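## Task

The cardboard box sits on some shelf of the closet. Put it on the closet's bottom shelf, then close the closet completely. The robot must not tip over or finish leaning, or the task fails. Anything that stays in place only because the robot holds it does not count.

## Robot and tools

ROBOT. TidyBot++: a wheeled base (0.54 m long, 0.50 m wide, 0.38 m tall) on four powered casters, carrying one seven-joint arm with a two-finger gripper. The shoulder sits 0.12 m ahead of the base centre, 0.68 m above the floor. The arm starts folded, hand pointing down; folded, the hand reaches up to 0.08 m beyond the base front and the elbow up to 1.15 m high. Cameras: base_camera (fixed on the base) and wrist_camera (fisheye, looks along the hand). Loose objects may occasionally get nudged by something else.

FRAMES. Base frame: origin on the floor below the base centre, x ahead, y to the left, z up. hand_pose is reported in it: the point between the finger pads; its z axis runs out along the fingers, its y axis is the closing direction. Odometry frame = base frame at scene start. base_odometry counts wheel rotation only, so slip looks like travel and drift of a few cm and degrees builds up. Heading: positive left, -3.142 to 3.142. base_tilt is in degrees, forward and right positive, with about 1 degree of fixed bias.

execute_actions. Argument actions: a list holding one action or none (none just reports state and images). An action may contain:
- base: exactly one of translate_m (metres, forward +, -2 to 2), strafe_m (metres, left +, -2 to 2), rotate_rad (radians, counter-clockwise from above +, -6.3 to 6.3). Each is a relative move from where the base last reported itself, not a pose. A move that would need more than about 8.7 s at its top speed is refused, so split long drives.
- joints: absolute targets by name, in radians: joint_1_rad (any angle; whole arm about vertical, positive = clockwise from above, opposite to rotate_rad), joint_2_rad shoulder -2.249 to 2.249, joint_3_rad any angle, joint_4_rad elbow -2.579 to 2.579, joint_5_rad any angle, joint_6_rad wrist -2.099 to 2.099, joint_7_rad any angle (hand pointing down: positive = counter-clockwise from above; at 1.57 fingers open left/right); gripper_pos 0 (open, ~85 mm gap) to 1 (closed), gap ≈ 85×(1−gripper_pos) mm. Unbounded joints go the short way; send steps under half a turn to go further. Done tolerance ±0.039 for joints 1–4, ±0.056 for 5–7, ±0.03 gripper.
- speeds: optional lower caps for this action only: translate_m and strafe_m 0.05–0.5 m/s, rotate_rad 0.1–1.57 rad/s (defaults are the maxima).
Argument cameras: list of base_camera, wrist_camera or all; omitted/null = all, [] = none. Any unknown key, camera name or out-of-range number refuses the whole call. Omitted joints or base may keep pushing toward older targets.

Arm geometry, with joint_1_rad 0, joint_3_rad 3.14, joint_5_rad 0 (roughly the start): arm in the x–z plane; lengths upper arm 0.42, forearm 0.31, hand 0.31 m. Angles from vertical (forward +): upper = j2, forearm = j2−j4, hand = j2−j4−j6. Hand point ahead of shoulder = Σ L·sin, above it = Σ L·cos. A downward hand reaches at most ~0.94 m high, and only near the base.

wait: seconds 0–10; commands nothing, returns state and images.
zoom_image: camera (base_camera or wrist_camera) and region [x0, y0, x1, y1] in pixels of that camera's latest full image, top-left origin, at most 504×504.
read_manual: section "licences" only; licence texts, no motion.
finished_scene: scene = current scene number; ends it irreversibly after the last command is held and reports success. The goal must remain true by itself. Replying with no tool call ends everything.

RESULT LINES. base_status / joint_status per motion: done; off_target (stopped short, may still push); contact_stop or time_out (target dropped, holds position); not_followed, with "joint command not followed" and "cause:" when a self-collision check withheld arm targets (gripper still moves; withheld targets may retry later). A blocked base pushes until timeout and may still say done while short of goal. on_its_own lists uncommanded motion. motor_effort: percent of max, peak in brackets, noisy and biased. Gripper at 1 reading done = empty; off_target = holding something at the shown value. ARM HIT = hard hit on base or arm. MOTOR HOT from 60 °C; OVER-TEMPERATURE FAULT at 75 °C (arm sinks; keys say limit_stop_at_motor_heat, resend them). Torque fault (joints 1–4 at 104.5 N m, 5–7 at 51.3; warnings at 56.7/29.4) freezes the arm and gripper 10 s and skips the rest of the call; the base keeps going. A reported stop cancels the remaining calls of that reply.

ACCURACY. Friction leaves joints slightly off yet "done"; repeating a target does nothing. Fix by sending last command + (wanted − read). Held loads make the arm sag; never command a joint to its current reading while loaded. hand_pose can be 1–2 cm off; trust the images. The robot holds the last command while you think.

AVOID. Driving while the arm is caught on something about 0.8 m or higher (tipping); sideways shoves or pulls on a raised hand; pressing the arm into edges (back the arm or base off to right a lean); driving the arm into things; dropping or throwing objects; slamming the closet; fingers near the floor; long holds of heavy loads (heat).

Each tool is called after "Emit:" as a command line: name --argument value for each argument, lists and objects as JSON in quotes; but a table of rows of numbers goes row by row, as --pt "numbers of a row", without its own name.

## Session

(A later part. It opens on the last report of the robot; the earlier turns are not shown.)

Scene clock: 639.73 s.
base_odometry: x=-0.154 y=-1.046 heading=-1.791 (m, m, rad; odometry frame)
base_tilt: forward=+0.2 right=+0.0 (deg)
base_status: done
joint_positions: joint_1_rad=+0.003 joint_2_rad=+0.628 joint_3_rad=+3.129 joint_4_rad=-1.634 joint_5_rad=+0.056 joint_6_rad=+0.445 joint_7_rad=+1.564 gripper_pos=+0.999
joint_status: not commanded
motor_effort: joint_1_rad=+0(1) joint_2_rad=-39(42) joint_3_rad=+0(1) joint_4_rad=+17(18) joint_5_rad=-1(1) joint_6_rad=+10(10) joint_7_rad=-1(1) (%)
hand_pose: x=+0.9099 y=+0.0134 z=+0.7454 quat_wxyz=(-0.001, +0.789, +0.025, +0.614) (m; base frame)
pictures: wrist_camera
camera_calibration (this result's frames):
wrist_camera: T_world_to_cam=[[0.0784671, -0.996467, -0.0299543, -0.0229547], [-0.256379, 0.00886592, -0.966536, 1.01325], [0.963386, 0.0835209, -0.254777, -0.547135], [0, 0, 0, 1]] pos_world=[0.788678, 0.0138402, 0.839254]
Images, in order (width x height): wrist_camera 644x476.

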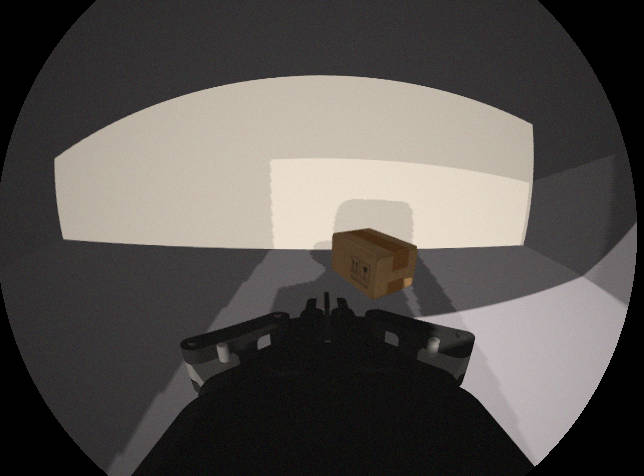

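Emit:
execute_actions --actions '[{"base":{"translate_m":-0.25},"joints":{"gripper_pos":0.0,"joint_5_rad":0.01,"joint_7_rad":1.6}}]' --cameras '[]'

Emit:
execute_actions --actions '[{"base":{"strafe_m":-0.2},"joints":{"joint_2_rad":0.76,"joint_4_rad":-1.265,"joint_6_rad":0.16}}]' --cameras '[]'

Emit:
execute_actions --actions '[{"base":{"strafe_m":-0.168},"joints":{"joint_1_rad":-0.40}}]'

Scene clock: 691.73 s.
base_odometry: x=-0.099 y=-0.802 heading=-1.790 (m, m, rad; odometry frame)
base_tilt: forward=+0.2 right=-0.1 (deg)
base_status: done
joint_positions: joint_1_rad=+0.003 joint_2_rad=+0.629 joint_3_rad=+3.129 joint_4_rad=-1.634 joint_5_rad=+0.035 joint_6_rad=+0.445 joint_7_rad=+1.567 gripper_pos=+0.000
joint_status: all done
motor_effort: joint_1_rad=+0(2) joint_2_rad=-39(41) joint_3_rad=+0(1) joint_4_rad=+17(18) joint_5_rad=+0(2) joint_6_rad=+9(10) joint_7_rad=-1(1) (%)
hand_pose: x=+0.9100 y=+0.0107 z=+0.7450 quat_wxyz=(-0.002, +0.789, +0.016, +0.614) (m; base frame)
pictures: none
No camera images: the call's "cameras" was empty. Leave "cameras" out to get every camera's image.

Scene clock: 693.50 s.
base_odometry: x=-0.295 y=-0.758 heading=-1.791 (m, m, rad; odometry frame)
base_tilt: forward=+0.3 right=+0.0 (deg)
base_status: done
joint_positions: joint_1_rad=+0.008 joint_2_rad=+0.743 joint_3_rad=+3.129 joint_4_rad=-1.285 joint_5_rad=+0.035 joint_6_rad=+0.200 joint_7_rad=+1.567 gripper_pos=+0.000
joint_status: all done
motor_effort: joint_1_rad=+1(4) joint_2_rad=-44(46) joint_3_rad=+0(3) joint_4_rad=+19(19) joint_5_rad=-1(1) joint_6_rad=+9(10) joint_7_rad=-1(1) (%)
hand_pose: x=+0.9866 y=+0.0037 z=+0.7743 quat_wxyz=(+0.003, +0.792, +0.012, +0.611) (m; base frame)
pictures: none
No camera images: the call's "cameras" was empty. Leave "cameras" out to get every camera's image.

Scene clock: 695.07 s.
base_odometry: x=-0.459 y=-0.721 heading=-1.791 (m, m, rad; odometry frame)
base_tilt: forward=+0.3 right=+0.0 (deg)
base_status: done
joint_positions: joint_1_rad=-0.397 joint_2_rad=+0.743 joint_3_rad=+3.129 joint_4_rad=-1.285 joint_5_rad=+0.035 joint_6_rad=+0.200 joint_7_rad=+1.567 gripper_pos=+0.000
joint_status: all done
motor_effort: joint_1_rad=+1(4) joint_2_rad=-45(46) joint_3_rad=+0(2) joint_4_rad=+19(20) joint_5_rad=+0(1) joint_6_rad=+9(9) joint_7_rad=+0(1) (%)
hand_pose: x=+0.9150 y=+0.3452 z=+0.7742 quat_wxyz=(-0.120, +0.773, +0.171, +0.599) (m; base frame)
pictures: base_camera, wrist_camera
camera_calibration (this result's frames):
wrist_camera: T_world_to_cam=[[0.442144, -0.896073, -0.0395243, -0.0518928], [-0.253106, -0.0823714, -0.963926, 1.06598], [0.860492, 0.436198, -0.263221, -0.593448], [0, 0, 0, 1]] pos_world=[0.803407, 0.300167, 0.869265]
Images, in order (width x height): base_camera 644x364, wrist_camera 644x476.

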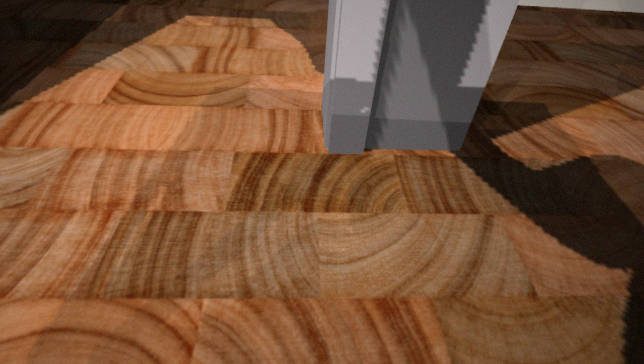

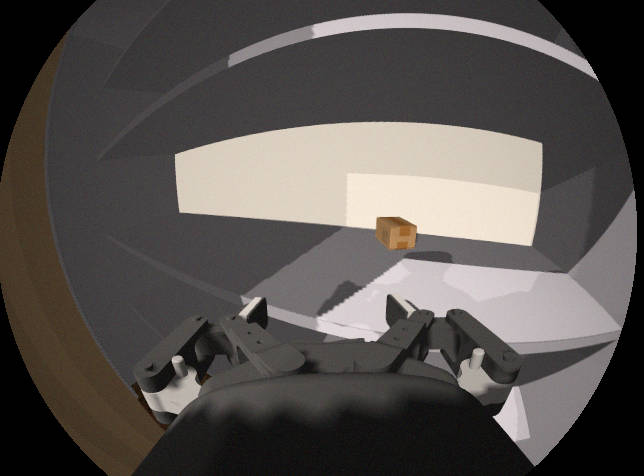

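Emit:
execute_actions --actions '[{"base":{"translate_m":0.24},"joints":{"joint_2_rad":0.795},"speeds":{"translate_m":0.3}}]'

Scene clock: 713.87 s.
base_odometry: x=-0.511 y=-0.956 heading=-1.792 (m, m, rad; odometry frame)
base_tilt: forward=+0.3 right=+0.0 (deg)
base_status: done
joint_positions: joint_1_rad=-0.397 joint_2_rad=+0.780 joint_3_rad=+3.129 joint_4_rad=-1.282 joint_5_rad=+0.035 joint_6_rad=+0.199 joint_7_rad=+1.567 gripper_pos=+0.000
joint_status: all done
motor_effort: joint_1_rad=+0(2) joint_2_rad=-45(47) joint_3_rad=+0(1) joint_4_rad=+19(20) joint_5_rad=-1(1) joint_6_rad=+10(10) joint_7_rad=-1(1) (%)
hand_pose: x=+0.9182 y=+0.3466 z=+0.7433 quat_wxyz=(-0.117, +0.784, +0.173, +0.585) (m; base frame)
pictures: base_camera, wrist_camera
camera_calibration (this result's frames):
wrist_camera: T_world_to_cam=[[0.440802, -0.896637, -0.0416588, -0.0503084], [-0.284314, -0.0954513, -0.953968, 1.06286], [0.851387, 0.432355, -0.297002, -0.570124], [0, 0, 0, 1]] pos_world=[0.809758, 0.302839, 0.842511]
Images, in order (width x height): base_camera 644x364, wrist_camera 644x476.

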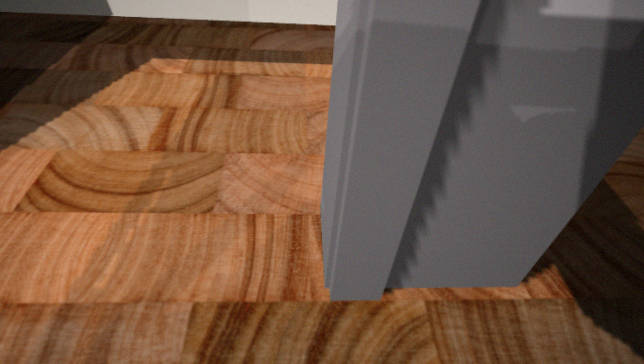

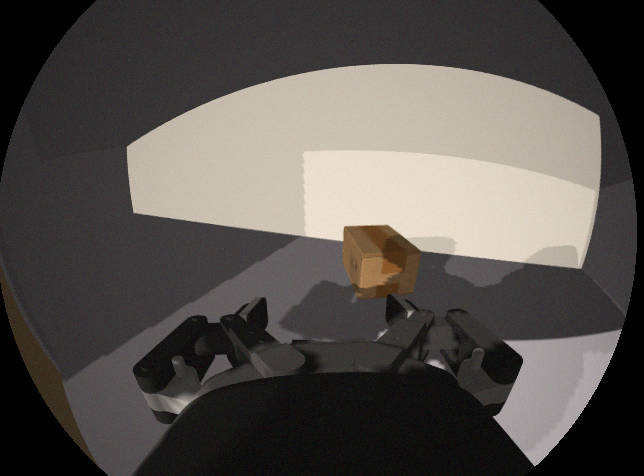

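Emit:
execute_actions --actions '[{"base":{"strafe_m":-0.032}}]' --cameras '[]'

Emit:
execute_actions --actions '[{"base":{"translate_m":0.055},"speeds":{"translate_m":0.1}}]' --cameras '["wrist_camera"]'

Emit:
zoom_image --camera "wrist_camera" --region '[230, 210, 430, 350]'

Scene clock: 725.63 s.
base_odometry: x=-0.543 y=-0.949 heading=-1.791 (m, m, rad; odometry frame)
base_tilt: forward=+0.2 right=+0.0 (deg)
base_status: done
joint_positions: joint_1_rad=-0.393 joint_2_rad=+0.780 joint_3_rad=+3.129 joint_4_rad=-1.282 joint_5_rad=+0.035 joint_6_rad=+0.198 joint_7_rad=+1.567 gripper_pos=+0.000
joint_status: not commanded
motor_effort: joint_1_rad=+1(4) joint_2_rad=-45(46) joint_3_rad=+0(2) joint_4_rad=+19(19) joint_5_rad=+0(1) joint_6_rad=+9(10) joint_7_rad=+0(1) (%)
hand_pose: x=+0.9195 y=+0.3435 z=+0.7431 quat_wxyz=(-0.116, +0.784, +0.172, +0.585) (m; base frame)
pictures: none
No camera images: the call's "cameras" was empty. Leave "cameras" out to get every camera's image.

Scene clock: 726.77 s.
base_odometry: x=-0.555 y=-1.003 heading=-1.792 (m, m, rad; odometry frame)
base_tilt: forward=+0.3 right=+0.0 (deg)
base_status: done
joint_positions: joint_1_rad=-0.394 joint_2_rad=+0.782 joint_3_rad=+3.129 joint_4_rad=-1.281 joint_5_rad=+0.035 joint_6_rad=+0.198 joint_7_rad=+1.567 gripper_pos=+0.000
joint_status: not commanded
motor_effort: joint_1_rad=+0(2) joint_2_rad=-46(48) joint_3_rad=+0(1) joint_4_rad=+19(21) joint_5_rad=+0(1) joint_6_rad=+9(10) joint_7_rad=-1(1) (%)
hand_pose: x=+0.9195 y=+0.3439 z=+0.7417 quat_wxyz=(-0.116, +0.784, +0.172, +0.584) (m; base frame)
pictures: wrist_camera
camera_calibration (this result's frames):
wrist_camera: T_world_to_cam=[[0.437689, -0.898156, -0.0417705, -0.049836], [-0.286587, -0.0953244, -0.9533, 1.06306], [0.85223, 0.42922, -0.299122, -0.568717], [0, 0, 0, 1]] pos_world=[0.811148, 0.30068, 0.841215]
Images, in order (width x height): wrist_camera 644x476.

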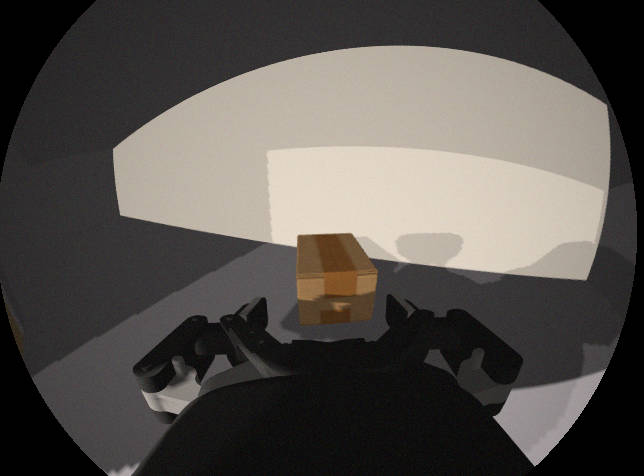

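Region (230, 210, 430, 350) of wrist_camera's 644x476 image, scaled by 2.520; it fills the top 353 rows of this view, and the rest is white.

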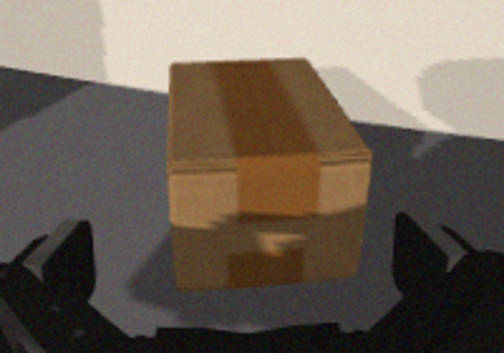

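Emit:
execute_actions --actions '[{"base":{"strafe_m":0.018},"speeds":{"strafe_m":0.08}}]' --cameras '[]'

Emit:
execute_actions --actions '[{"base":{"translate_m":0.02},"speeds":{"translate_m":0.08}}]' --cameras '["wrist_camera"]'

Emit:
zoom_image --camera "wrist_camera" --region '[230, 210, 430, 350]'

Scene clock: 736.17 s.
base_odometry: x=-0.537 y=-1.007 heading=-1.792 (m, m, rad; odometry frame)
base_tilt: forward=+0.3 right=+0.0 (deg)
base_status: done
joint_positions: joint_1_rad=-0.401 joint_2_rad=+0.782 joint_3_rad=+3.129 joint_4_rad=-1.281 joint_5_rad=+0.035 joint_6_rad=+0.198 joint_7_rad=+1.567 gripper_pos=+0.000
joint_status: not commanded
motor_effort: joint_1_rad=+0(3) joint_2_rad=-46(46) joint_3_rad=-1(2) joint_4_rad=+19(19) joint_5_rad=-1(0) joint_6_rad=+9(9) joint_7_rad=+0(0) (%)
hand_pose: x=+0.9169 y=+0.3499 z=+0.7416 quat_wxyz=(-0.118, +0.784, +0.175, +0.584) (m; base frame)
pictures: none
No camera images: the call's "cameras" was empty. Leave "cameras" out to get every camera's image.

Scene clock: 736.97 s.
base_odometry: x=-0.542 y=-1.026 heading=-1.792 (m, m, rad; odometry frame)
base_tilt: forward=+0.3 right=+0.0 (deg)
base_status: done
joint_positions: joint_1_rad=-0.401 joint_2_rad=+0.784 joint_3_rad=+3.129 joint_4_rad=-1.280 joint_5_rad=+0.035 joint_6_rad=+0.197 joint_7_rad=+1.567 gripper_pos=+0.000
joint_status: not commanded
motor_effort: joint_1_rad=+1(3) joint_2_rad=-46(47) joint_3_rad=+0(1) joint_4_rad=+19(20) joint_5_rad=-1(2) joint_6_rad=+9(10) joint_7_rad=+0(1) (%)
hand_pose: x=+0.9172 y=+0.3501 z=+0.7404 quat_wxyz=(-0.118, +0.784, +0.175, +0.583) (m; base frame)
pictures: wrist_camera
camera_calibration (this result's frames):
wrist_camera: T_world_to_cam=[[0.444397, -0.894852, -0.0418515, -0.0505906], [-0.287066, -0.0979958, -0.952885, 1.06282], [0.848589, 0.435474, -0.300431, -0.567694], [0, 0, 0, 1]] pos_world=[0.80932, 0.306096, 0.840073]
Images, in order (width x height): wrist_camera 644x476.

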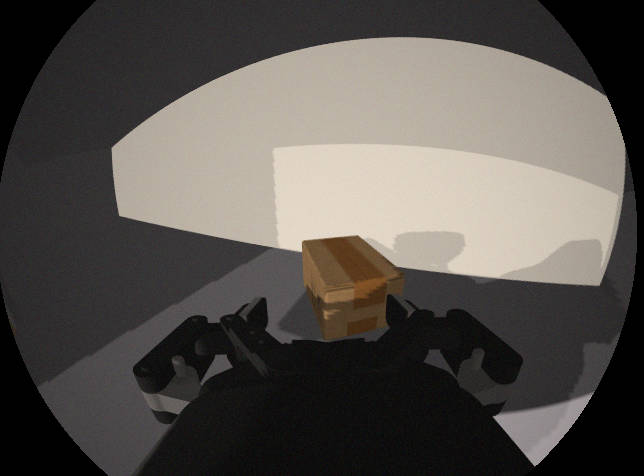

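Region (230, 210, 430, 350) of wrist_camera's 644x476 image, scaled by 2.520; it fills the top 353 rows of this view, and the rest is white.

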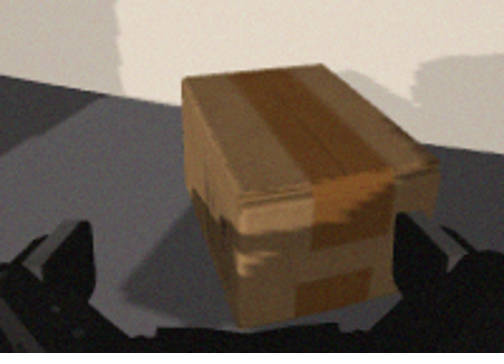

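Emit:
execute_actions --actions '[{"base":{"translate_m":-0.02},"speeds":{"translate_m":0.08}}]' --cameras '[]'

Emit:
execute_actions --actions '[{"base":{"strafe_m":-0.024},"speeds":{"strafe_m":0.06}}]' --cameras '["wrist_camera"]'

Emit:
zoom_image --camera "wrist_camera" --region '[230, 210, 430, 350]'

Scene clock: 746.60 s.
base_odometry: x=-0.537 y=-1.007 heading=-1.792 (m, m, rad; odometry frame)
base_tilt: forward=+0.2 right=-0.1 (deg)
base_status: done
joint_positions: joint_1_rad=-0.401 joint_2_rad=+0.784 joint_3_rad=+3.129 joint_4_rad=-1.280 joint_5_rad=+0.035 joint_6_rad=+0.197 joint_7_rad=+1.567 gripper_pos=+0.000
joint_status: not commanded
motor_effort: joint_1_rad=+0(2) joint_2_rad=-45(47) joint_3_rad=+0(1) joint_4_rad=+19(19) joint_5_rad=-1(1) joint_6_rad=+9(9) joint_7_rad=-1(1) (%)
hand_pose: x=+0.9173 y=+0.3501 z=+0.7399 quat_wxyz=(-0.118, +0.784, +0.175, +0.583) (m; base frame)
pictures: none
No camera images: the call's "cameras" was empty. Leave "cameras" out to get every camera's image.

Scene clock: 747.40 s.
base_odometry: x=-0.561 y=-1.002 heading=-1.792 (m, m, rad; odometry frame)
base_tilt: forward=+0.3 right=-0.1 (deg)
base_status: done
joint_positions: joint_1_rad=-0.401 joint_2_rad=+0.784 joint_3_rad=+3.129 joint_4_rad=-1.280 joint_5_rad=+0.035 joint_6_rad=+0.197 joint_7_rad=+1.567 gripper_pos=+0.000
joint_status: not commanded
motor_effort: joint_1_rad=+1(4) joint_2_rad=-46(47) joint_3_rad=+0(2) joint_4_rad=+19(20) joint_5_rad=-1(1) joint_6_rad=+9(9) joint_7_rad=-1(1) (%)
hand_pose: x=+0.9172 y=+0.3502 z=+0.7398 quat_wxyz=(-0.118, +0.784, +0.175, +0.583) (m; base frame)
pictures: wrist_camera
camera_calibration (this result's frames):
wrist_camera: T_world_to_cam=[[0.444413, -0.894842, -0.0418927, -0.0505594], [-0.287721, -0.0982938, -0.952657, 1.06281], [0.84836, 0.435426, -0.301148, -0.567156], [0, 0, 0, 1]] pos_world=[0.809413, 0.306179, 0.839577]
Images, in order (width x height): wrist_camera 644x476.

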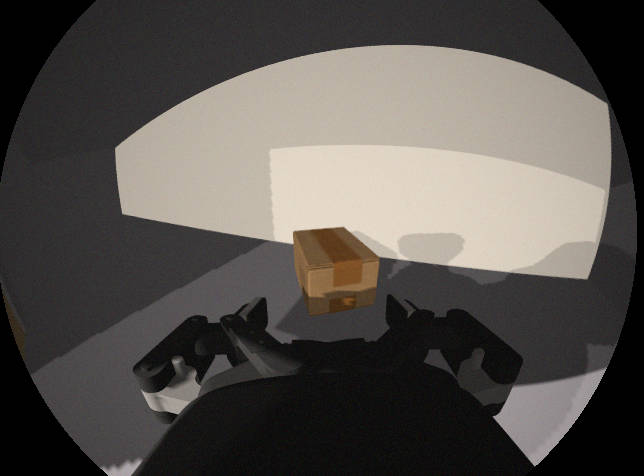

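Region (230, 210, 430, 350) of wrist_camera's 644x476 image, scaled by 2.520; it fills the top 353 rows of this view, and the rest is white.

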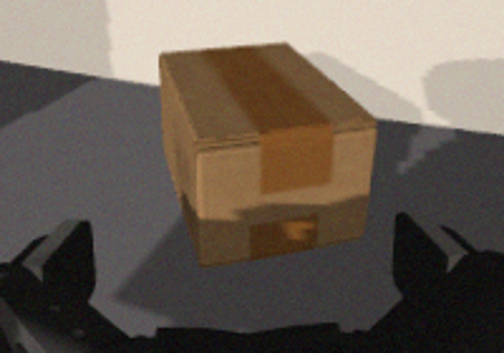

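Emit:
execute_actions --actions '[{"base":{"translate_m":0.028},"speeds":{"translate_m":0.06}}]' --cameras '["wrist_camera"]'

Emit:
zoom_image --camera "wrist_camera" --region '[230, 210, 430, 350]'

Scene clock: 771.70 s.
base_odometry: x=-0.567 y=-1.029 heading=-1.792 (m, m, rad; odometry frame)
base_tilt: forward=+0.3 right=+0.0 (deg)
base_status: done
joint_positions: joint_1_rad=-0.402 joint_2_rad=+0.785 joint_3_rad=+3.129 joint_4_rad=-1.280 joint_5_rad=+0.035 joint_6_rad=+0.197 joint_7_rad=+1.567 gripper_pos=+0.000
joint_status: not commanded
motor_effort: joint_1_rad=+0(4) joint_2_rad=-46(48) joint_3_rad=+0(1) joint_4_rad=+19(20) joint_5_rad=+0(1) joint_6_rad=+9(10) joint_7_rad=+0(0) (%)
hand_pose: x=+0.9172 y=+0.3503 z=+0.7397 quat_wxyz=(-0.118, +0.785, +0.175, +0.583) (m; base frame)
pictures: wrist_camera
camera_calibration (this result's frames):
wrist_camera: T_world_to_cam=[[0.444584, -0.894756, -0.041906, -0.0505649], [-0.287952, -0.0984632, -0.952569, 1.06285], [0.848191, 0.435564, -0.301422, -0.566916], [0, 0, 0, 1]] pos_world=[0.809384, 0.306337, 0.83944]
Images, in order (width x height): wrist_camera 644x476.

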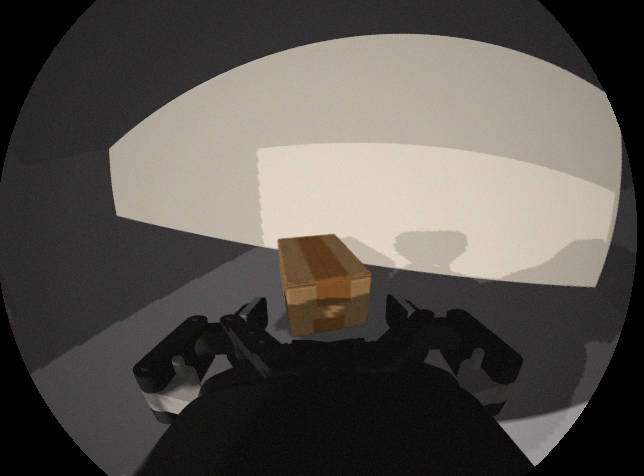

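Region (230, 210, 430, 350) of wrist_camera's 644x476 image, scaled by 2.520; it fills the top 353 rows of this view, and the rest is white.

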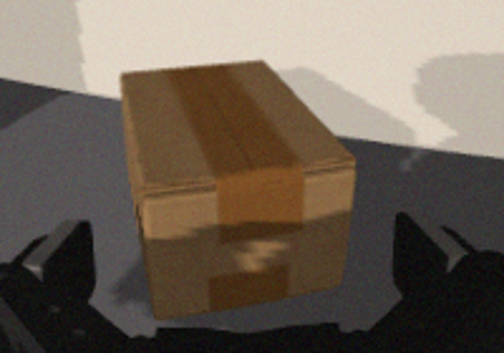

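Emit:
execute_actions --actions '[]'

Scene clock: 785.63 s.
base_odometry: x=-0.567 y=-1.029 heading=-1.792 (m, m, rad; odometry frame)
base_tilt: forward=+0.3 right=+0.0 (deg)
base_status: done
joint_positions: joint_1_rad=-0.402 joint_2_rad=+0.785 joint_3_rad=+3.129 joint_4_rad=-1.280 joint_5_rad=+0.035 joint_6_rad=+0.197 joint_7_rad=+1.567 gripper_pos=+0.000
joint_status: not commanded
motor_effort: joint_1_rad=+0(4) joint_2_rad=-45(48) joint_3_rad=+0(1) joint_4_rad=+19(20) joint_5_rad=+0(1) joint_6_rad=+9(10) joint_7_rad=-1(0) (%)
hand_pose: x=+0.9172 y=+0.3503 z=+0.7397 quat_wxyz=(-0.118, +0.785, +0.175, +0.583) (m; base frame)
pictures: base_camera, wrist_camera
camera_calibration (this result's frames):
wrist_camera: T_world_to_cam=[[0.444584, -0.894756, -0.0419061, -0.0505648], [-0.287952, -0.0984633, -0.952569, 1.06285], [0.848191, 0.435564, -0.301422, -0.566916], [0, 0, 0, 1]] pos_world=[0.809384, 0.306337, 0.83944]
Images, in order (width x height): base_camera 644x364, wrist_camera 644x476.

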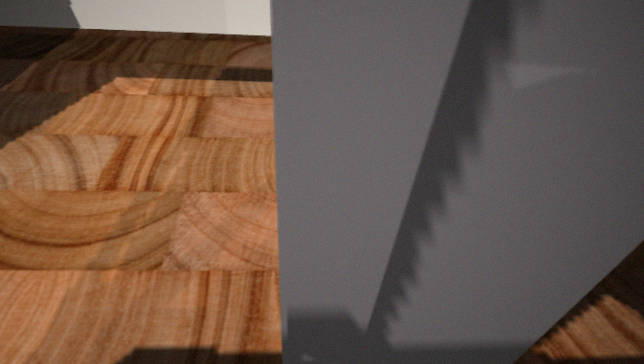

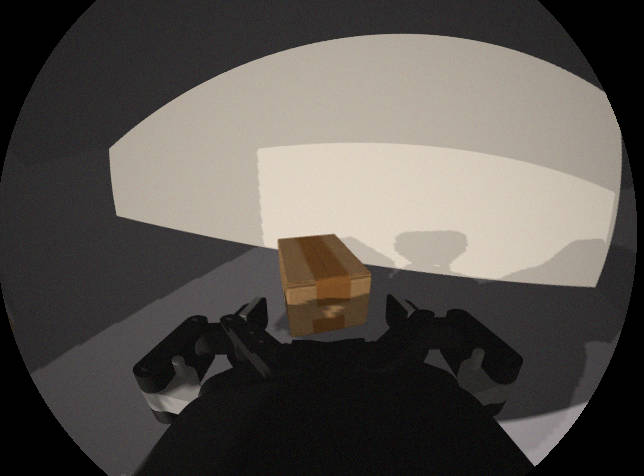

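Emit:
execute_actions --actions '[{"joints":{"joint_2_rad":0.875,"joint_4_rad":-1.09,"joint_6_rad":0.075}}]' --cameras '["wrist_camera"]'

Emit:
zoom_image --camera "wrist_camera" --region '[230, 210, 430, 350]'

Scene clock: 795.10 s.
base_odometry: x=-0.567 y=-1.029 heading=-1.792 (m, m, rad; odometry frame)
base_tilt: forward=+0.3 right=+0.0 (deg)
base_status: not commanded
joint_positions: joint_1_rad=-0.402 joint_2_rad=+0.856 joint_3_rad=+3.129 joint_4_rad=-1.109 joint_5_rad=+0.035 joint_6_rad=+0.116 joint_7_rad=+1.567 gripper_pos=+0.000
joint_status: all done
motor_effort: joint_1_rad=+0(0) joint_2_rad=-48(50) joint_3_rad=+0(0) joint_4_rad=+20(20) joint_5_rad=-1(1) joint_6_rad=+9(8) joint_7_rad=+0(0) (%)
hand_pose: x=+0.9505 y=+0.3631 z=+0.7513 quat_wxyz=(-0.118, +0.779, +0.173, +0.590) (m; base frame)
pictures: wrist_camera
camera_calibration (this result's frames):
wrist_camera: T_world_to_cam=[[0.442252, -0.895983, -0.0403487, -0.0519983], [-0.271898, -0.0910659, -0.958007, 1.0709], [0.854684, 0.434652, -0.28389, -0.616227], [0, 0, 0, 1]] pos_world=[0.840852, 0.318777, 0.848893]
Images, in order (width x height): wrist_camera 644x476.

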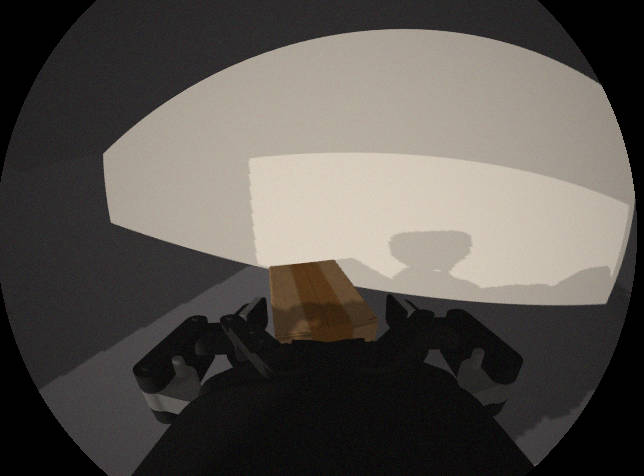

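Region (230, 210, 430, 350) of wrist_camera's 644x476 image, scaled by 2.520; it fills the top 353 rows of this view, and the rest is white.

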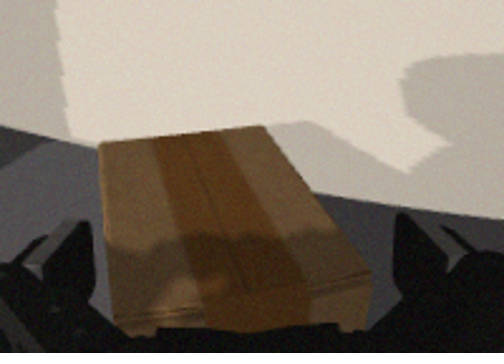

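Emit:
execute_actions --actions '[{"joints":{"joint_2_rad":0.892,"joint_4_rad":-1.075}}]' --cameras '["wrist_camera"]'

Emit:
zoom_image --camera "wrist_camera" --region '[230, 210, 430, 350]'

Scene clock: 802.03 s.
base_odometry: x=-0.567 y=-1.029 heading=-1.792 (m, m, rad; odometry frame)
base_tilt: forward=+0.3 right=+0.0 (deg)
base_status: not commanded
joint_positions: joint_1_rad=-0.402 joint_2_rad=+0.874 joint_3_rad=+3.129 joint_4_rad=-1.092 joint_5_rad=+0.035 joint_6_rad=+0.116 joint_7_rad=+1.567 gripper_pos=+0.000
joint_status: all done
motor_effort: joint_1_rad=+0(0) joint_2_rad=-48(49) joint_3_rad=+0(0) joint_4_rad=+20(19) joint_5_rad=-1(1) joint_6_rad=+9(9) joint_7_rad=+0(1) (%)
hand_pose: x=+0.9548 y=+0.3648 z=+0.7455 quat_wxyz=(-0.118, +0.780, +0.173, +0.590) (m; base frame)
pictures: wrist_camera
camera_calibration (this result's frames):
wrist_camera: T_world_to_cam=[[0.442093, -0.896054, -0.0405021, -0.0522683], [-0.272293, -0.0910456, -0.957897, 1.06703], [0.854641, 0.434508, -0.28424, -0.621966], [0, 0, 0, 1]] pos_world=[0.845209, 0.320562, 0.8432]
Images, in order (width x height): wrist_camera 644x476.

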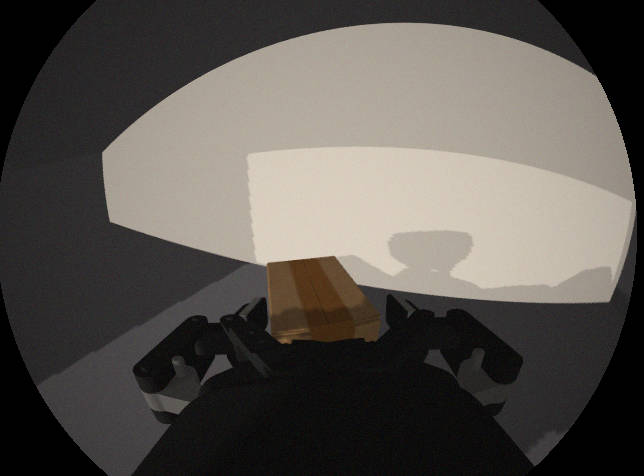

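Region (230, 210, 430, 350) of wrist_camera's 644x476 image, scaled by 2.520; it fills the top 353 rows of this view, and the rest is white.

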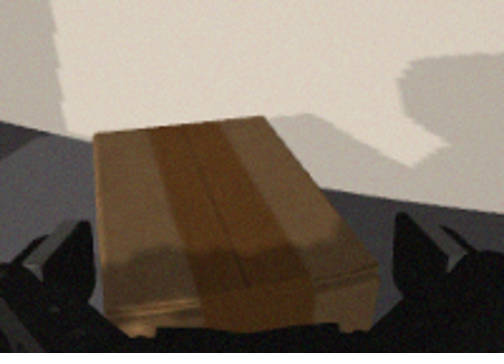

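Close.

Emit:
execute_actions --actions '[{"joints":{"gripper_pos":1.0}}]' --cameras '["wrist_camera"]'

Emit:
zoom_image --camera "wrist_camera" --region '[230, 210, 430, 350]'

Scene clock: 807.60 s.
base_odometry: x=-0.567 y=-1.029 heading=-1.792 (m, m, rad; odometry frame)
base_tilt: forward=+0.3 right=-0.1 (deg)
base_status: not commanded
joint_positions: joint_1_rad=-0.402 joint_2_rad=+0.874 joint_3_rad=+3.129 joint_4_rad=-1.090 joint_5_rad=+0.035 joint_6_rad=+0.115 joint_7_rad=+1.567 gripper_pos=+0.309
joint_status: gripper_pos off_target (ended at +0.309, target +1.000)
motor_effort: joint_1_rad=+0(1) joint_2_rad=-46(49) joint_3_rad=+0(0) joint_4_rad=+18(21) joint_5_rad=+0(1) joint_6_rad=+8(10) joint_7_rad=+0(0) (%)
hand_pose: x=+0.9552 y=+0.3650 z=+0.7460 quat_wxyz=(-0.118, +0.779, +0.173, +0.591) (m; base frame)
pictures: wrist_camera
camera_calibration (this result's frames):
wrist_camera: T_world_to_cam=[[0.442093, -0.896056, -0.0404569, -0.05232], [-0.271555, -0.0907189, -0.958138, 1.06696], [0.854875, 0.434573, -0.283434, -0.623079], [0, 0, 0, 1]] pos_world=[0.845523, 0.320685, 0.843578]
Images, in order (width x height): wrist_camera 644x476.

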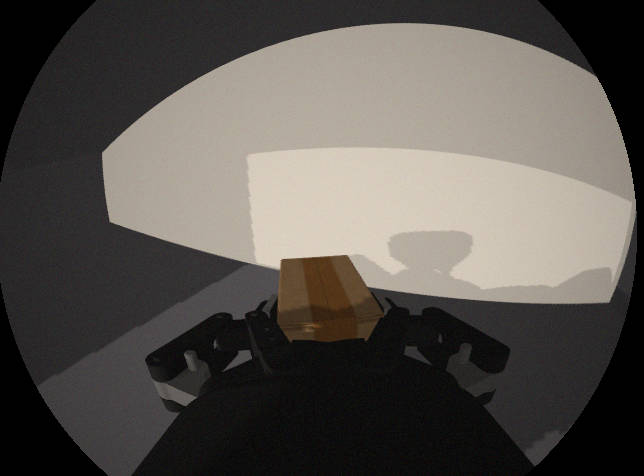

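Region (230, 210, 430, 350) of wrist_camera's 644x476 image, scaled by 2.520; it fills the top 353 rows of this view, and the rest is white.

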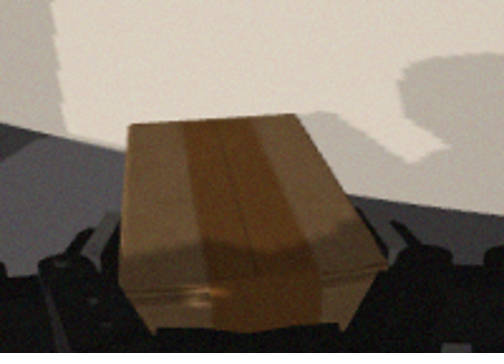

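Emit:
execute_actions --actions '[{"joints":{"joint_2_rad":0.83}}]' --cameras '["wrist_camera"]'

Scene clock: 810.60 s.
base_odometry: x=-0.567 y=-1.029 heading=-1.792 (m, m, rad; odometry frame)
base_tilt: forward=+0.3 right=+0.0 (deg)
base_status: not commanded
joint_positions: joint_1_rad=-0.402 joint_2_rad=+0.853 joint_3_rad=+3.129 joint_4_rad=-1.089 joint_5_rad=+0.035 joint_6_rad=+0.109 joint_7_rad=+1.567 gripper_pos=+0.309
joint_status: all done
motor_effort: joint_1_rad=+1(0) joint_2_rad=-49(51) joint_3_rad=-1(1) joint_4_rad=+20(21) joint_5_rad=-1(1) joint_6_rad=+10(10) joint_7_rad=-1(0) (%)
hand_pose: x=+0.9534 y=+0.3642 z=+0.7638 quat_wxyz=(-0.119, +0.775, +0.172, +0.597) (m; base frame)
pictures: wrist_camera
camera_calibration (this result's frames):
wrist_camera: T_world_to_cam=[[0.442538, -0.895882, -0.0394443, -0.0528009], [-0.257746, -0.084942, -0.962472, 1.07149], [0.858911, 0.436096, -0.2685, -0.63192], [0, 0, 0, 1]] pos_world=[0.842302, 0.31929, 0.85953]
Images, in order (width x height): wrist_camera 644x476.

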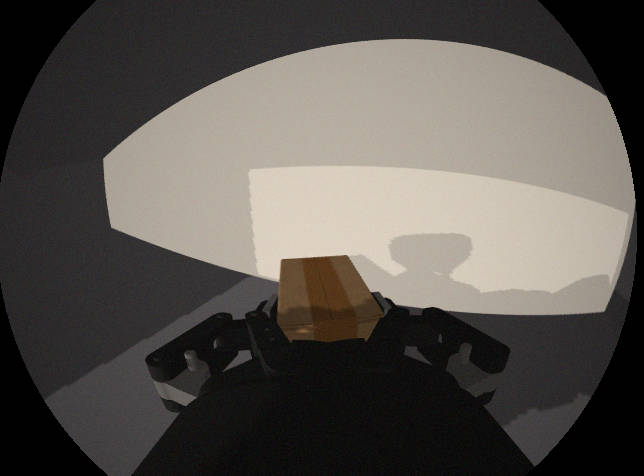

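Emit:
execute_actions --actions '[{"base":{"translate_m":-0.62},"speeds":{"translate_m":0.3}}]'

Scene clock: 817.10 s.
base_odometry: x=-0.431 y=-0.424 heading=-1.792 (m, m, rad; odometry frame)
base_tilt: forward=+0.3 right=+0.0 (deg)
base_status: done
joint_positions: joint_1_rad=-0.400 joint_2_rad=+0.851 joint_3_rad=+3.129 joint_4_rad=-1.089 joint_5_rad=+0.035 joint_6_rad=+0.107 joint_7_rad=+1.567 gripper_pos=+0.309
joint_status: not commanded
motor_effort: joint_1_rad=+0(4) joint_2_rad=-49(52) joint_3_rad=+0(2) joint_4_rad=+20(21) joint_5_rad=-1(1) joint_6_rad=+10(11) joint_7_rad=+0(1) (%)
hand_pose: x=+0.9535 y=+0.3631 z=+0.7652 quat_wxyz=(-0.119, +0.775, +0.172, +0.597) (m; base frame)
pictures: base_camera, wrist_camera
camera_calibration (this result's frames):
wrist_camera: T_world_to_cam=[[0.441501, -0.896395, -0.0393947, -0.052612], [-0.257779, -0.0846647, -0.962487, 1.07272], [0.859434, 0.435095, -0.268452, -0.631301], [0, 0, 0, 1]] pos_world=[0.842314, 0.318336, 0.860933]
Images, in order (width x height): base_camera 644x364, wrist_camera 644x476.

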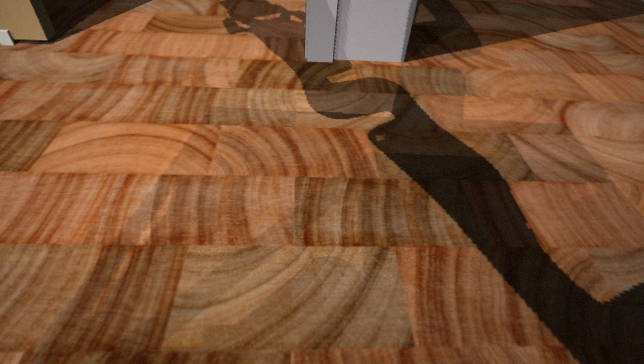

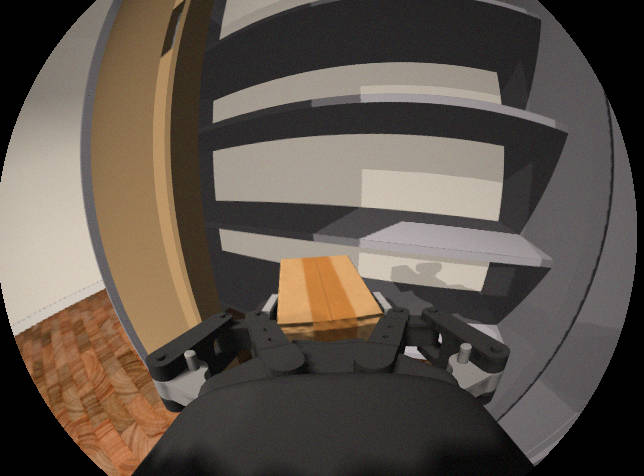

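Emit:
execute_actions --actions '[{"base":{"translate_m":-0.08},"joints":{"joint_2_rad":1.06,"joint_4_rad":-1.81,"joint_6_rad":1.02}}]' --cameras '["wrist_camera"]'

Emit:
execute_actions --actions '[{"base":{"strafe_m":0.27},"joints":{"joint_1_rad":0.01,"joint_5_rad":0.02,"joint_7_rad":1.59},"speeds":{"strafe_m":0.3}}]'

Scene clock: 840.40 s.
base_odometry: x=-0.414 y=-0.346 heading=-1.792 (m, m, rad; odometry frame)
base_tilt: forward=+0.2 right=+0.0 (deg)
base_status: done
joint_positions: joint_1_rad=-0.401 joint_2_rad=+1.054 joint_3_rad=+3.129 joint_4_rad=-1.793 joint_5_rad=+0.035 joint_6_rad=+0.975 joint_7_rad=+1.567 gripper_pos=+0.309
joint_status: all done
motor_effort: joint_1_rad=+0(2) joint_2_rad=-43(51) joint_3_rad=-1(2) joint_4_rad=+10(21) joint_5_rad=-1(1) joint_6_rad=+10(11) joint_7_rad=-1(1) (%)
hand_pose: x=+0.8068 y=+0.3100 z=+0.4971 quat_wxyz=(-0.131, +0.786, +0.174, +0.579) (m; base frame)
pictures: wrist_camera
camera_calibration (this result's frames):
wrist_camera: T_world_to_cam=[[0.456244, -0.887487, -0.0648612, -0.0480448], [-0.298721, -0.0840926, -0.950628, 0.799309], [0.838216, 0.453094, -0.303478, -0.525183], [0, 0, 0, 1]] pos_world=[0.700908, 0.262534, 0.597347]
Images, in order (width x height): wrist_camera 644x476.

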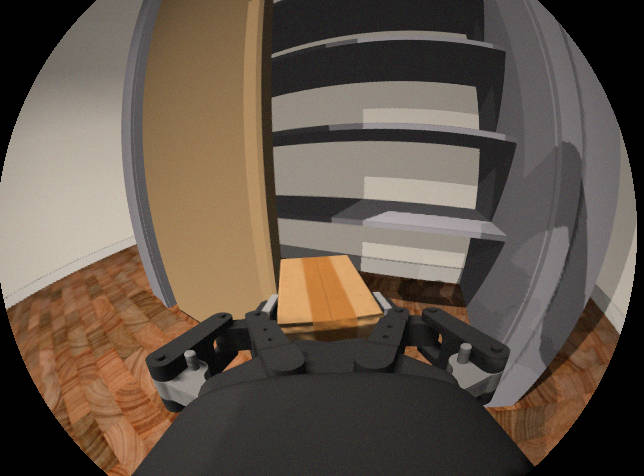

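Scene clock: 842.40 s.
base_odometry: x=-0.150 y=-0.405 heading=-1.792 (m, m, rad; odometry frame)
base_tilt: forward=+0.2 right=+0.0 (deg)
base_status: done
joint_positions: joint_1_rad=+0.001 joint_2_rad=+1.054 joint_3_rad=+3.129 joint_4_rad=-1.794 joint_5_rad=+0.035 joint_6_rad=+0.975 joint_7_rad=+1.567 gripper_pos=+0.309
joint_status: all done
motor_effort: joint_1_rad=+0(4) joint_2_rad=-43(44) joint_3_rad=-1(2) joint_4_rad=+10(10) joint_5_rad=+0(0) joint_6_rad=+10(10) joint_7_rad=-1(1) (%)
hand_pose: x=+0.8728 y=+0.0165 z=+0.4967 quat_wxyz=(-0.013, +0.805, +0.014, +0.593) (m; base frame)
pictures: base_camera, wrist_camera
camera_calibration (this result's frames):
wrist_camera: T_world_to_cam=[[0.0729569, -0.995217, -0.0649601, -0.0022934], [-0.308884, 0.0393837, -0.950284, 0.800598], [0.948297, 0.0893949, -0.304534, -0.537222], [0, 0, 0, 1]] pos_world=[0.756906, 0.014212, 0.597044]
Images, in order (width x height): base_camera 644x364, wrist_camera 644x476.

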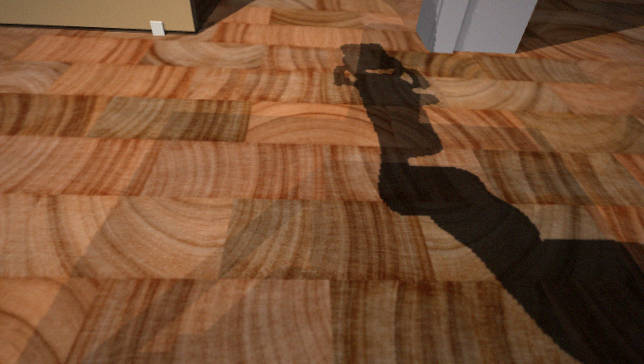

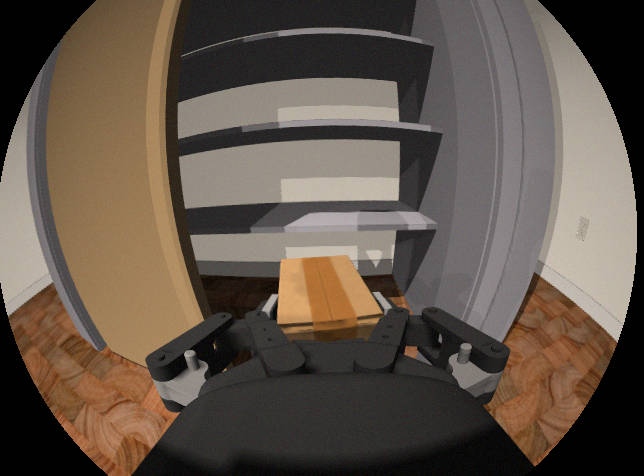

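Emit:
execute_actions --actions '[{"base":{"translate_m":0.45},"speeds":{"translate_m":0.3}}]'

Scene clock: 848.87 s.
base_odometry: x=-0.248 y=-0.844 heading=-1.791 (m, m, rad; odometry frame)
base_tilt: forward=+0.3 right=+0.0 (deg)
base_status: done
joint_positions: joint_1_rad=+0.001 joint_2_rad=+1.054 joint_3_rad=+3.129 joint_4_rad=-1.798 joint_5_rad=+0.035 joint_6_rad=+0.976 joint_7_rad=+1.567 gripper_pos=+0.309
joint_status: not commanded
motor_effort: joint_1_rad=+0(1) joint_2_rad=-42(44) joint_3_rad=+0(1) joint_4_rad=+10(11) joint_5_rad=-1(1) joint_6_rad=+10(11) joint_7_rad=-1(0) (%)
hand_pose: x=+0.8711 y=+0.0165 z=+0.4951 quat_wxyz=(-0.013, +0.806, +0.014, +0.591) (m; base frame)
pictures: base_camera, wrist_camera
camera_calibration (this result's frames):
wrist_camera: T_world_to_cam=[[0.0727429, -0.995214, -0.0652442, -0.00193525], [-0.312682, 0.0393624, -0.949042, 0.801259], [0.947068, 0.0894367, -0.308323, -0.533149], [0, 0, 0, 1]] pos_world=[0.755609, 0.0142176, 0.59592]
Images, in order (width x height): base_camera 644x364, wrist_camera 644x476.

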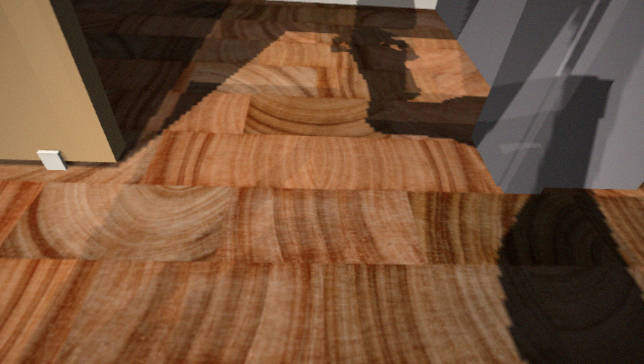

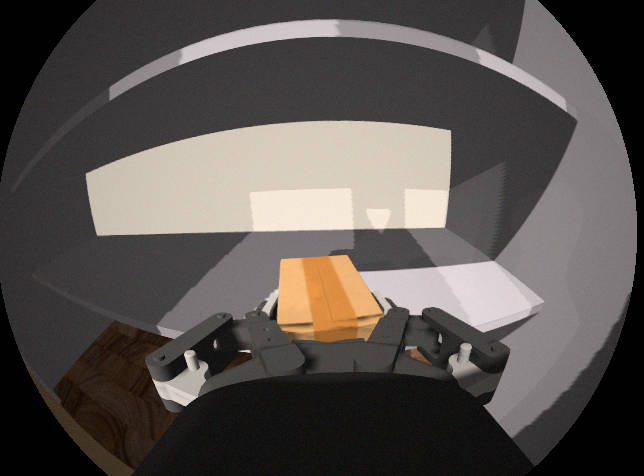

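Emit:
execute_actions --actions '[{"base":{"translate_m":0.14},"speeds":{"translate_m":0.15}}]'

Scene clock: 853.07 s.
base_odometry: x=-0.279 y=-0.981 heading=-1.791 (m, m, rad; odometry frame)
base_tilt: forward=+0.3 right=+0.0 (deg)
base_status: done
joint_positions: joint_1_rad=+0.001 joint_2_rad=+1.054 joint_3_rad=+3.129 joint_4_rad=-1.800 joint_5_rad=+0.035 joint_6_rad=+0.976 joint_7_rad=+1.567 gripper_pos=+0.309
joint_status: not commanded
motor_effort: joint_1_rad=+0(2) joint_2_rad=-43(44) joint_3_rad=+0(1) joint_4_rad=+10(11) joint_5_rad=-1(1) joint_6_rad=+10(10) joint_7_rad=+0(0) (%)
hand_pose: x=+0.8703 y=+0.0165 z=+0.4943 quat_wxyz=(-0.013, +0.807, +0.014, +0.590) (m; base frame)
pictures: base_camera, wrist_camera
camera_calibration (this result's frames):
wrist_camera: T_world_to_cam=[[0.0726327, -0.995213, -0.065383, -0.00175934], [-0.314536, 0.0393539, -0.948429, 0.801574], [0.946463, 0.0894523, -0.310172, -0.531152], [0, 0, 0, 1]] pos_world=[0.754968, 0.0142169, 0.595372]
Images, in order (width x height): base_camera 644x364, wrist_camera 644x476.

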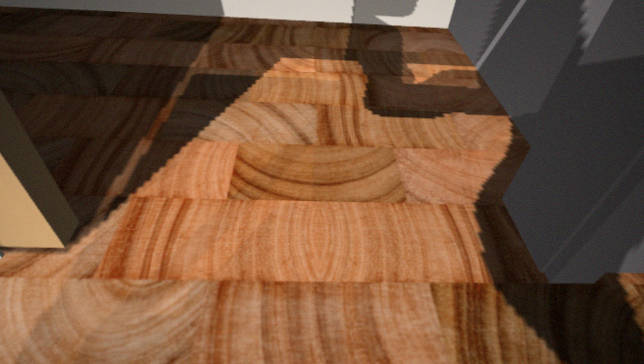

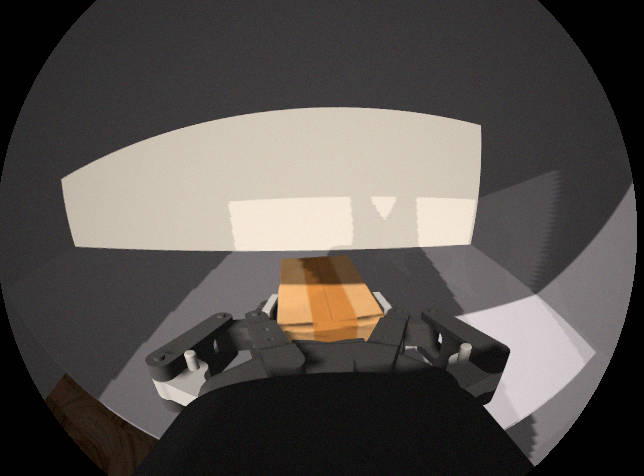

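Emit:
execute_actions --actions '[{"joints":{"joint_2_rad":1.15,"joint_6_rad":1.13}}]' --cameras '["wrist_camera"]'

Scene clock: 860.40 s.
base_odometry: x=-0.279 y=-0.981 heading=-1.791 (m, m, rad; odometry frame)
base_tilt: forward=+0.3 right=+0.0 (deg)
base_status: not commanded
joint_positions: joint_1_rad=+0.001 joint_2_rad=+1.151 joint_3_rad=+3.129 joint_4_rad=-1.801 joint_5_rad=+0.035 joint_6_rad=+1.083 joint_7_rad=+1.567 gripper_pos=+0.309
joint_status: all done
motor_effort: joint_1_rad=+0(0) joint_2_rad=-43(45) joint_3_rad=-1(1) joint_4_rad=+8(9) joint_5_rad=-1(1) joint_6_rad=+10(11) joint_7_rad=-1(0) (%)
hand_pose: x=+0.8598 y=+0.0168 z=+0.4533 quat_wxyz=(-0.014, +0.804, +0.013, +0.594) (m; base frame)
pictures: wrist_camera
camera_calibration (this result's frames):
wrist_camera: T_world_to_cam=[[0.0729895, -0.994947, -0.0689419, -0.00206088], [-0.305808, 0.0434696, -0.9511, 0.753005], [0.949291, 0.0905033, -0.30109, -0.540609], [0, 0, 0, 1]] pos_world=[0.74362, 0.0141436, 0.55327]
Images, in order (width x height): wrist_camera 644x476.

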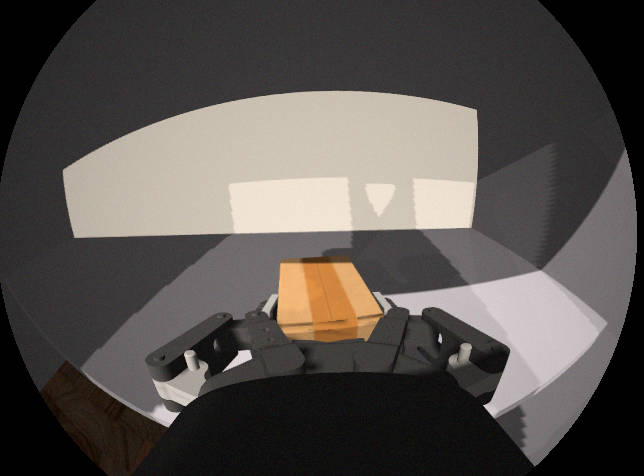

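Emit:
execute_actions --actions '[{"joints":{"joint_2_rad":1.168}}]' --cameras '["wrist_camera"]'

Scene clock: 863.07 s.
base_odometry: x=-0.279 y=-0.981 heading=-1.791 (m, m, rad; odometry frame)
base_tilt: forward=+0.2 right=+0.0 (deg)
base_status: not commanded
joint_positions: joint_1_rad=+0.001 joint_2_rad=+1.160 joint_3_rad=+3.129 joint_4_rad=-1.801 joint_5_rad=+0.035 joint_6_rad=+1.084 joint_7_rad=+1.567 gripper_pos=+0.309
joint_status: all done
motor_effort: joint_1_rad=+0(0) joint_2_rad=-43(44) joint_3_rad=-1(1) joint_4_rad=+8(8) joint_5_rad=-1(1) joint_6_rad=+10(10) joint_7_rad=+0(0) (%)
hand_pose: x=+0.8580 y=+0.0168 z=+0.4474 quat_wxyz=(-0.015, +0.806, +0.013, +0.591) (m; base frame)
pictures: wrist_camera
camera_calibration (this result's frames):
wrist_camera: T_world_to_cam=[[0.0724853, -0.994944, -0.069518, -0.00163681], [-0.312654, 0.0435207, -0.948869, 0.751745], [0.947097, 0.0905142, -0.307919, -0.535695], [0, 0, 0, 1]] pos_world=[0.74251, 0.014143, 0.548244]
Images, in order (width x height): wrist_camera 644x476.

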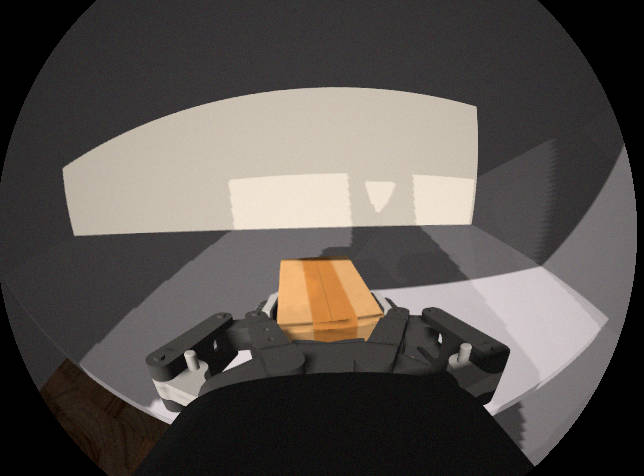

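One more small step.

Emit:
execute_actions --actions '[{"joints":{"joint_2_rad":1.185}}]' --cameras '["wrist_camera"]'

Scene clock: 868.33 s.
base_odometry: x=-0.279 y=-0.981 heading=-1.791 (m, m, rad; odometry frame)
base_tilt: forward=+0.3 right=+0.0 (deg)
base_status: not commanded
joint_positions: joint_1_rad=+0.001 joint_2_rad=+1.168 joint_3_rad=+3.129 joint_4_rad=-1.801 joint_5_rad=+0.035 joint_6_rad=+1.090 joint_7_rad=+1.567 gripper_pos=+0.309
joint_status: all done
motor_effort: joint_1_rad=+0(1) joint_2_rad=-41(43) joint_3_rad=-1(1) joint_4_rad=+7(8) joint_5_rad=-1(1) joint_6_rad=+9(10) joint_7_rad=+0(0) (%)
hand_pose: x=+0.8567 y=+0.0168 z=+0.4433 quat_wxyz=(-0.015, +0.807, +0.013, +0.591) (m; base frame)
pictures: wrist_camera
camera_calibration (this result's frames):
wrist_camera: T_world_to_cam=[[0.0723347, -0.994928, -0.0699006, -0.00151412], [-0.31427, 0.0437779, -0.948324, 0.748527], [0.946574, 0.0905644, -0.309509, -0.534555], [0, 0, 0, 1]] pos_world=[0.741344, 0.0141362, 0.544291]
Images, in order (width x height): wrist_camera 644x476.

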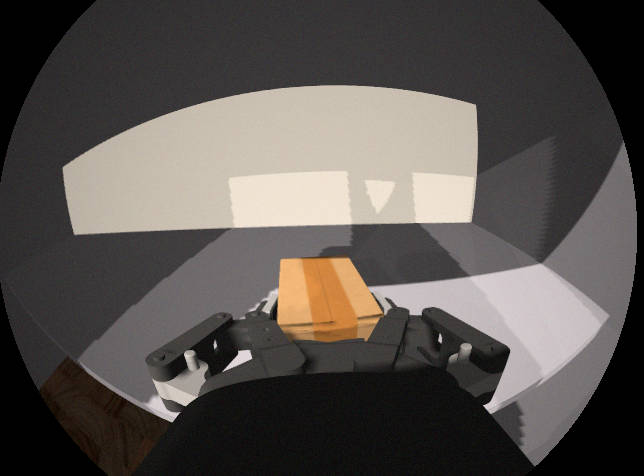

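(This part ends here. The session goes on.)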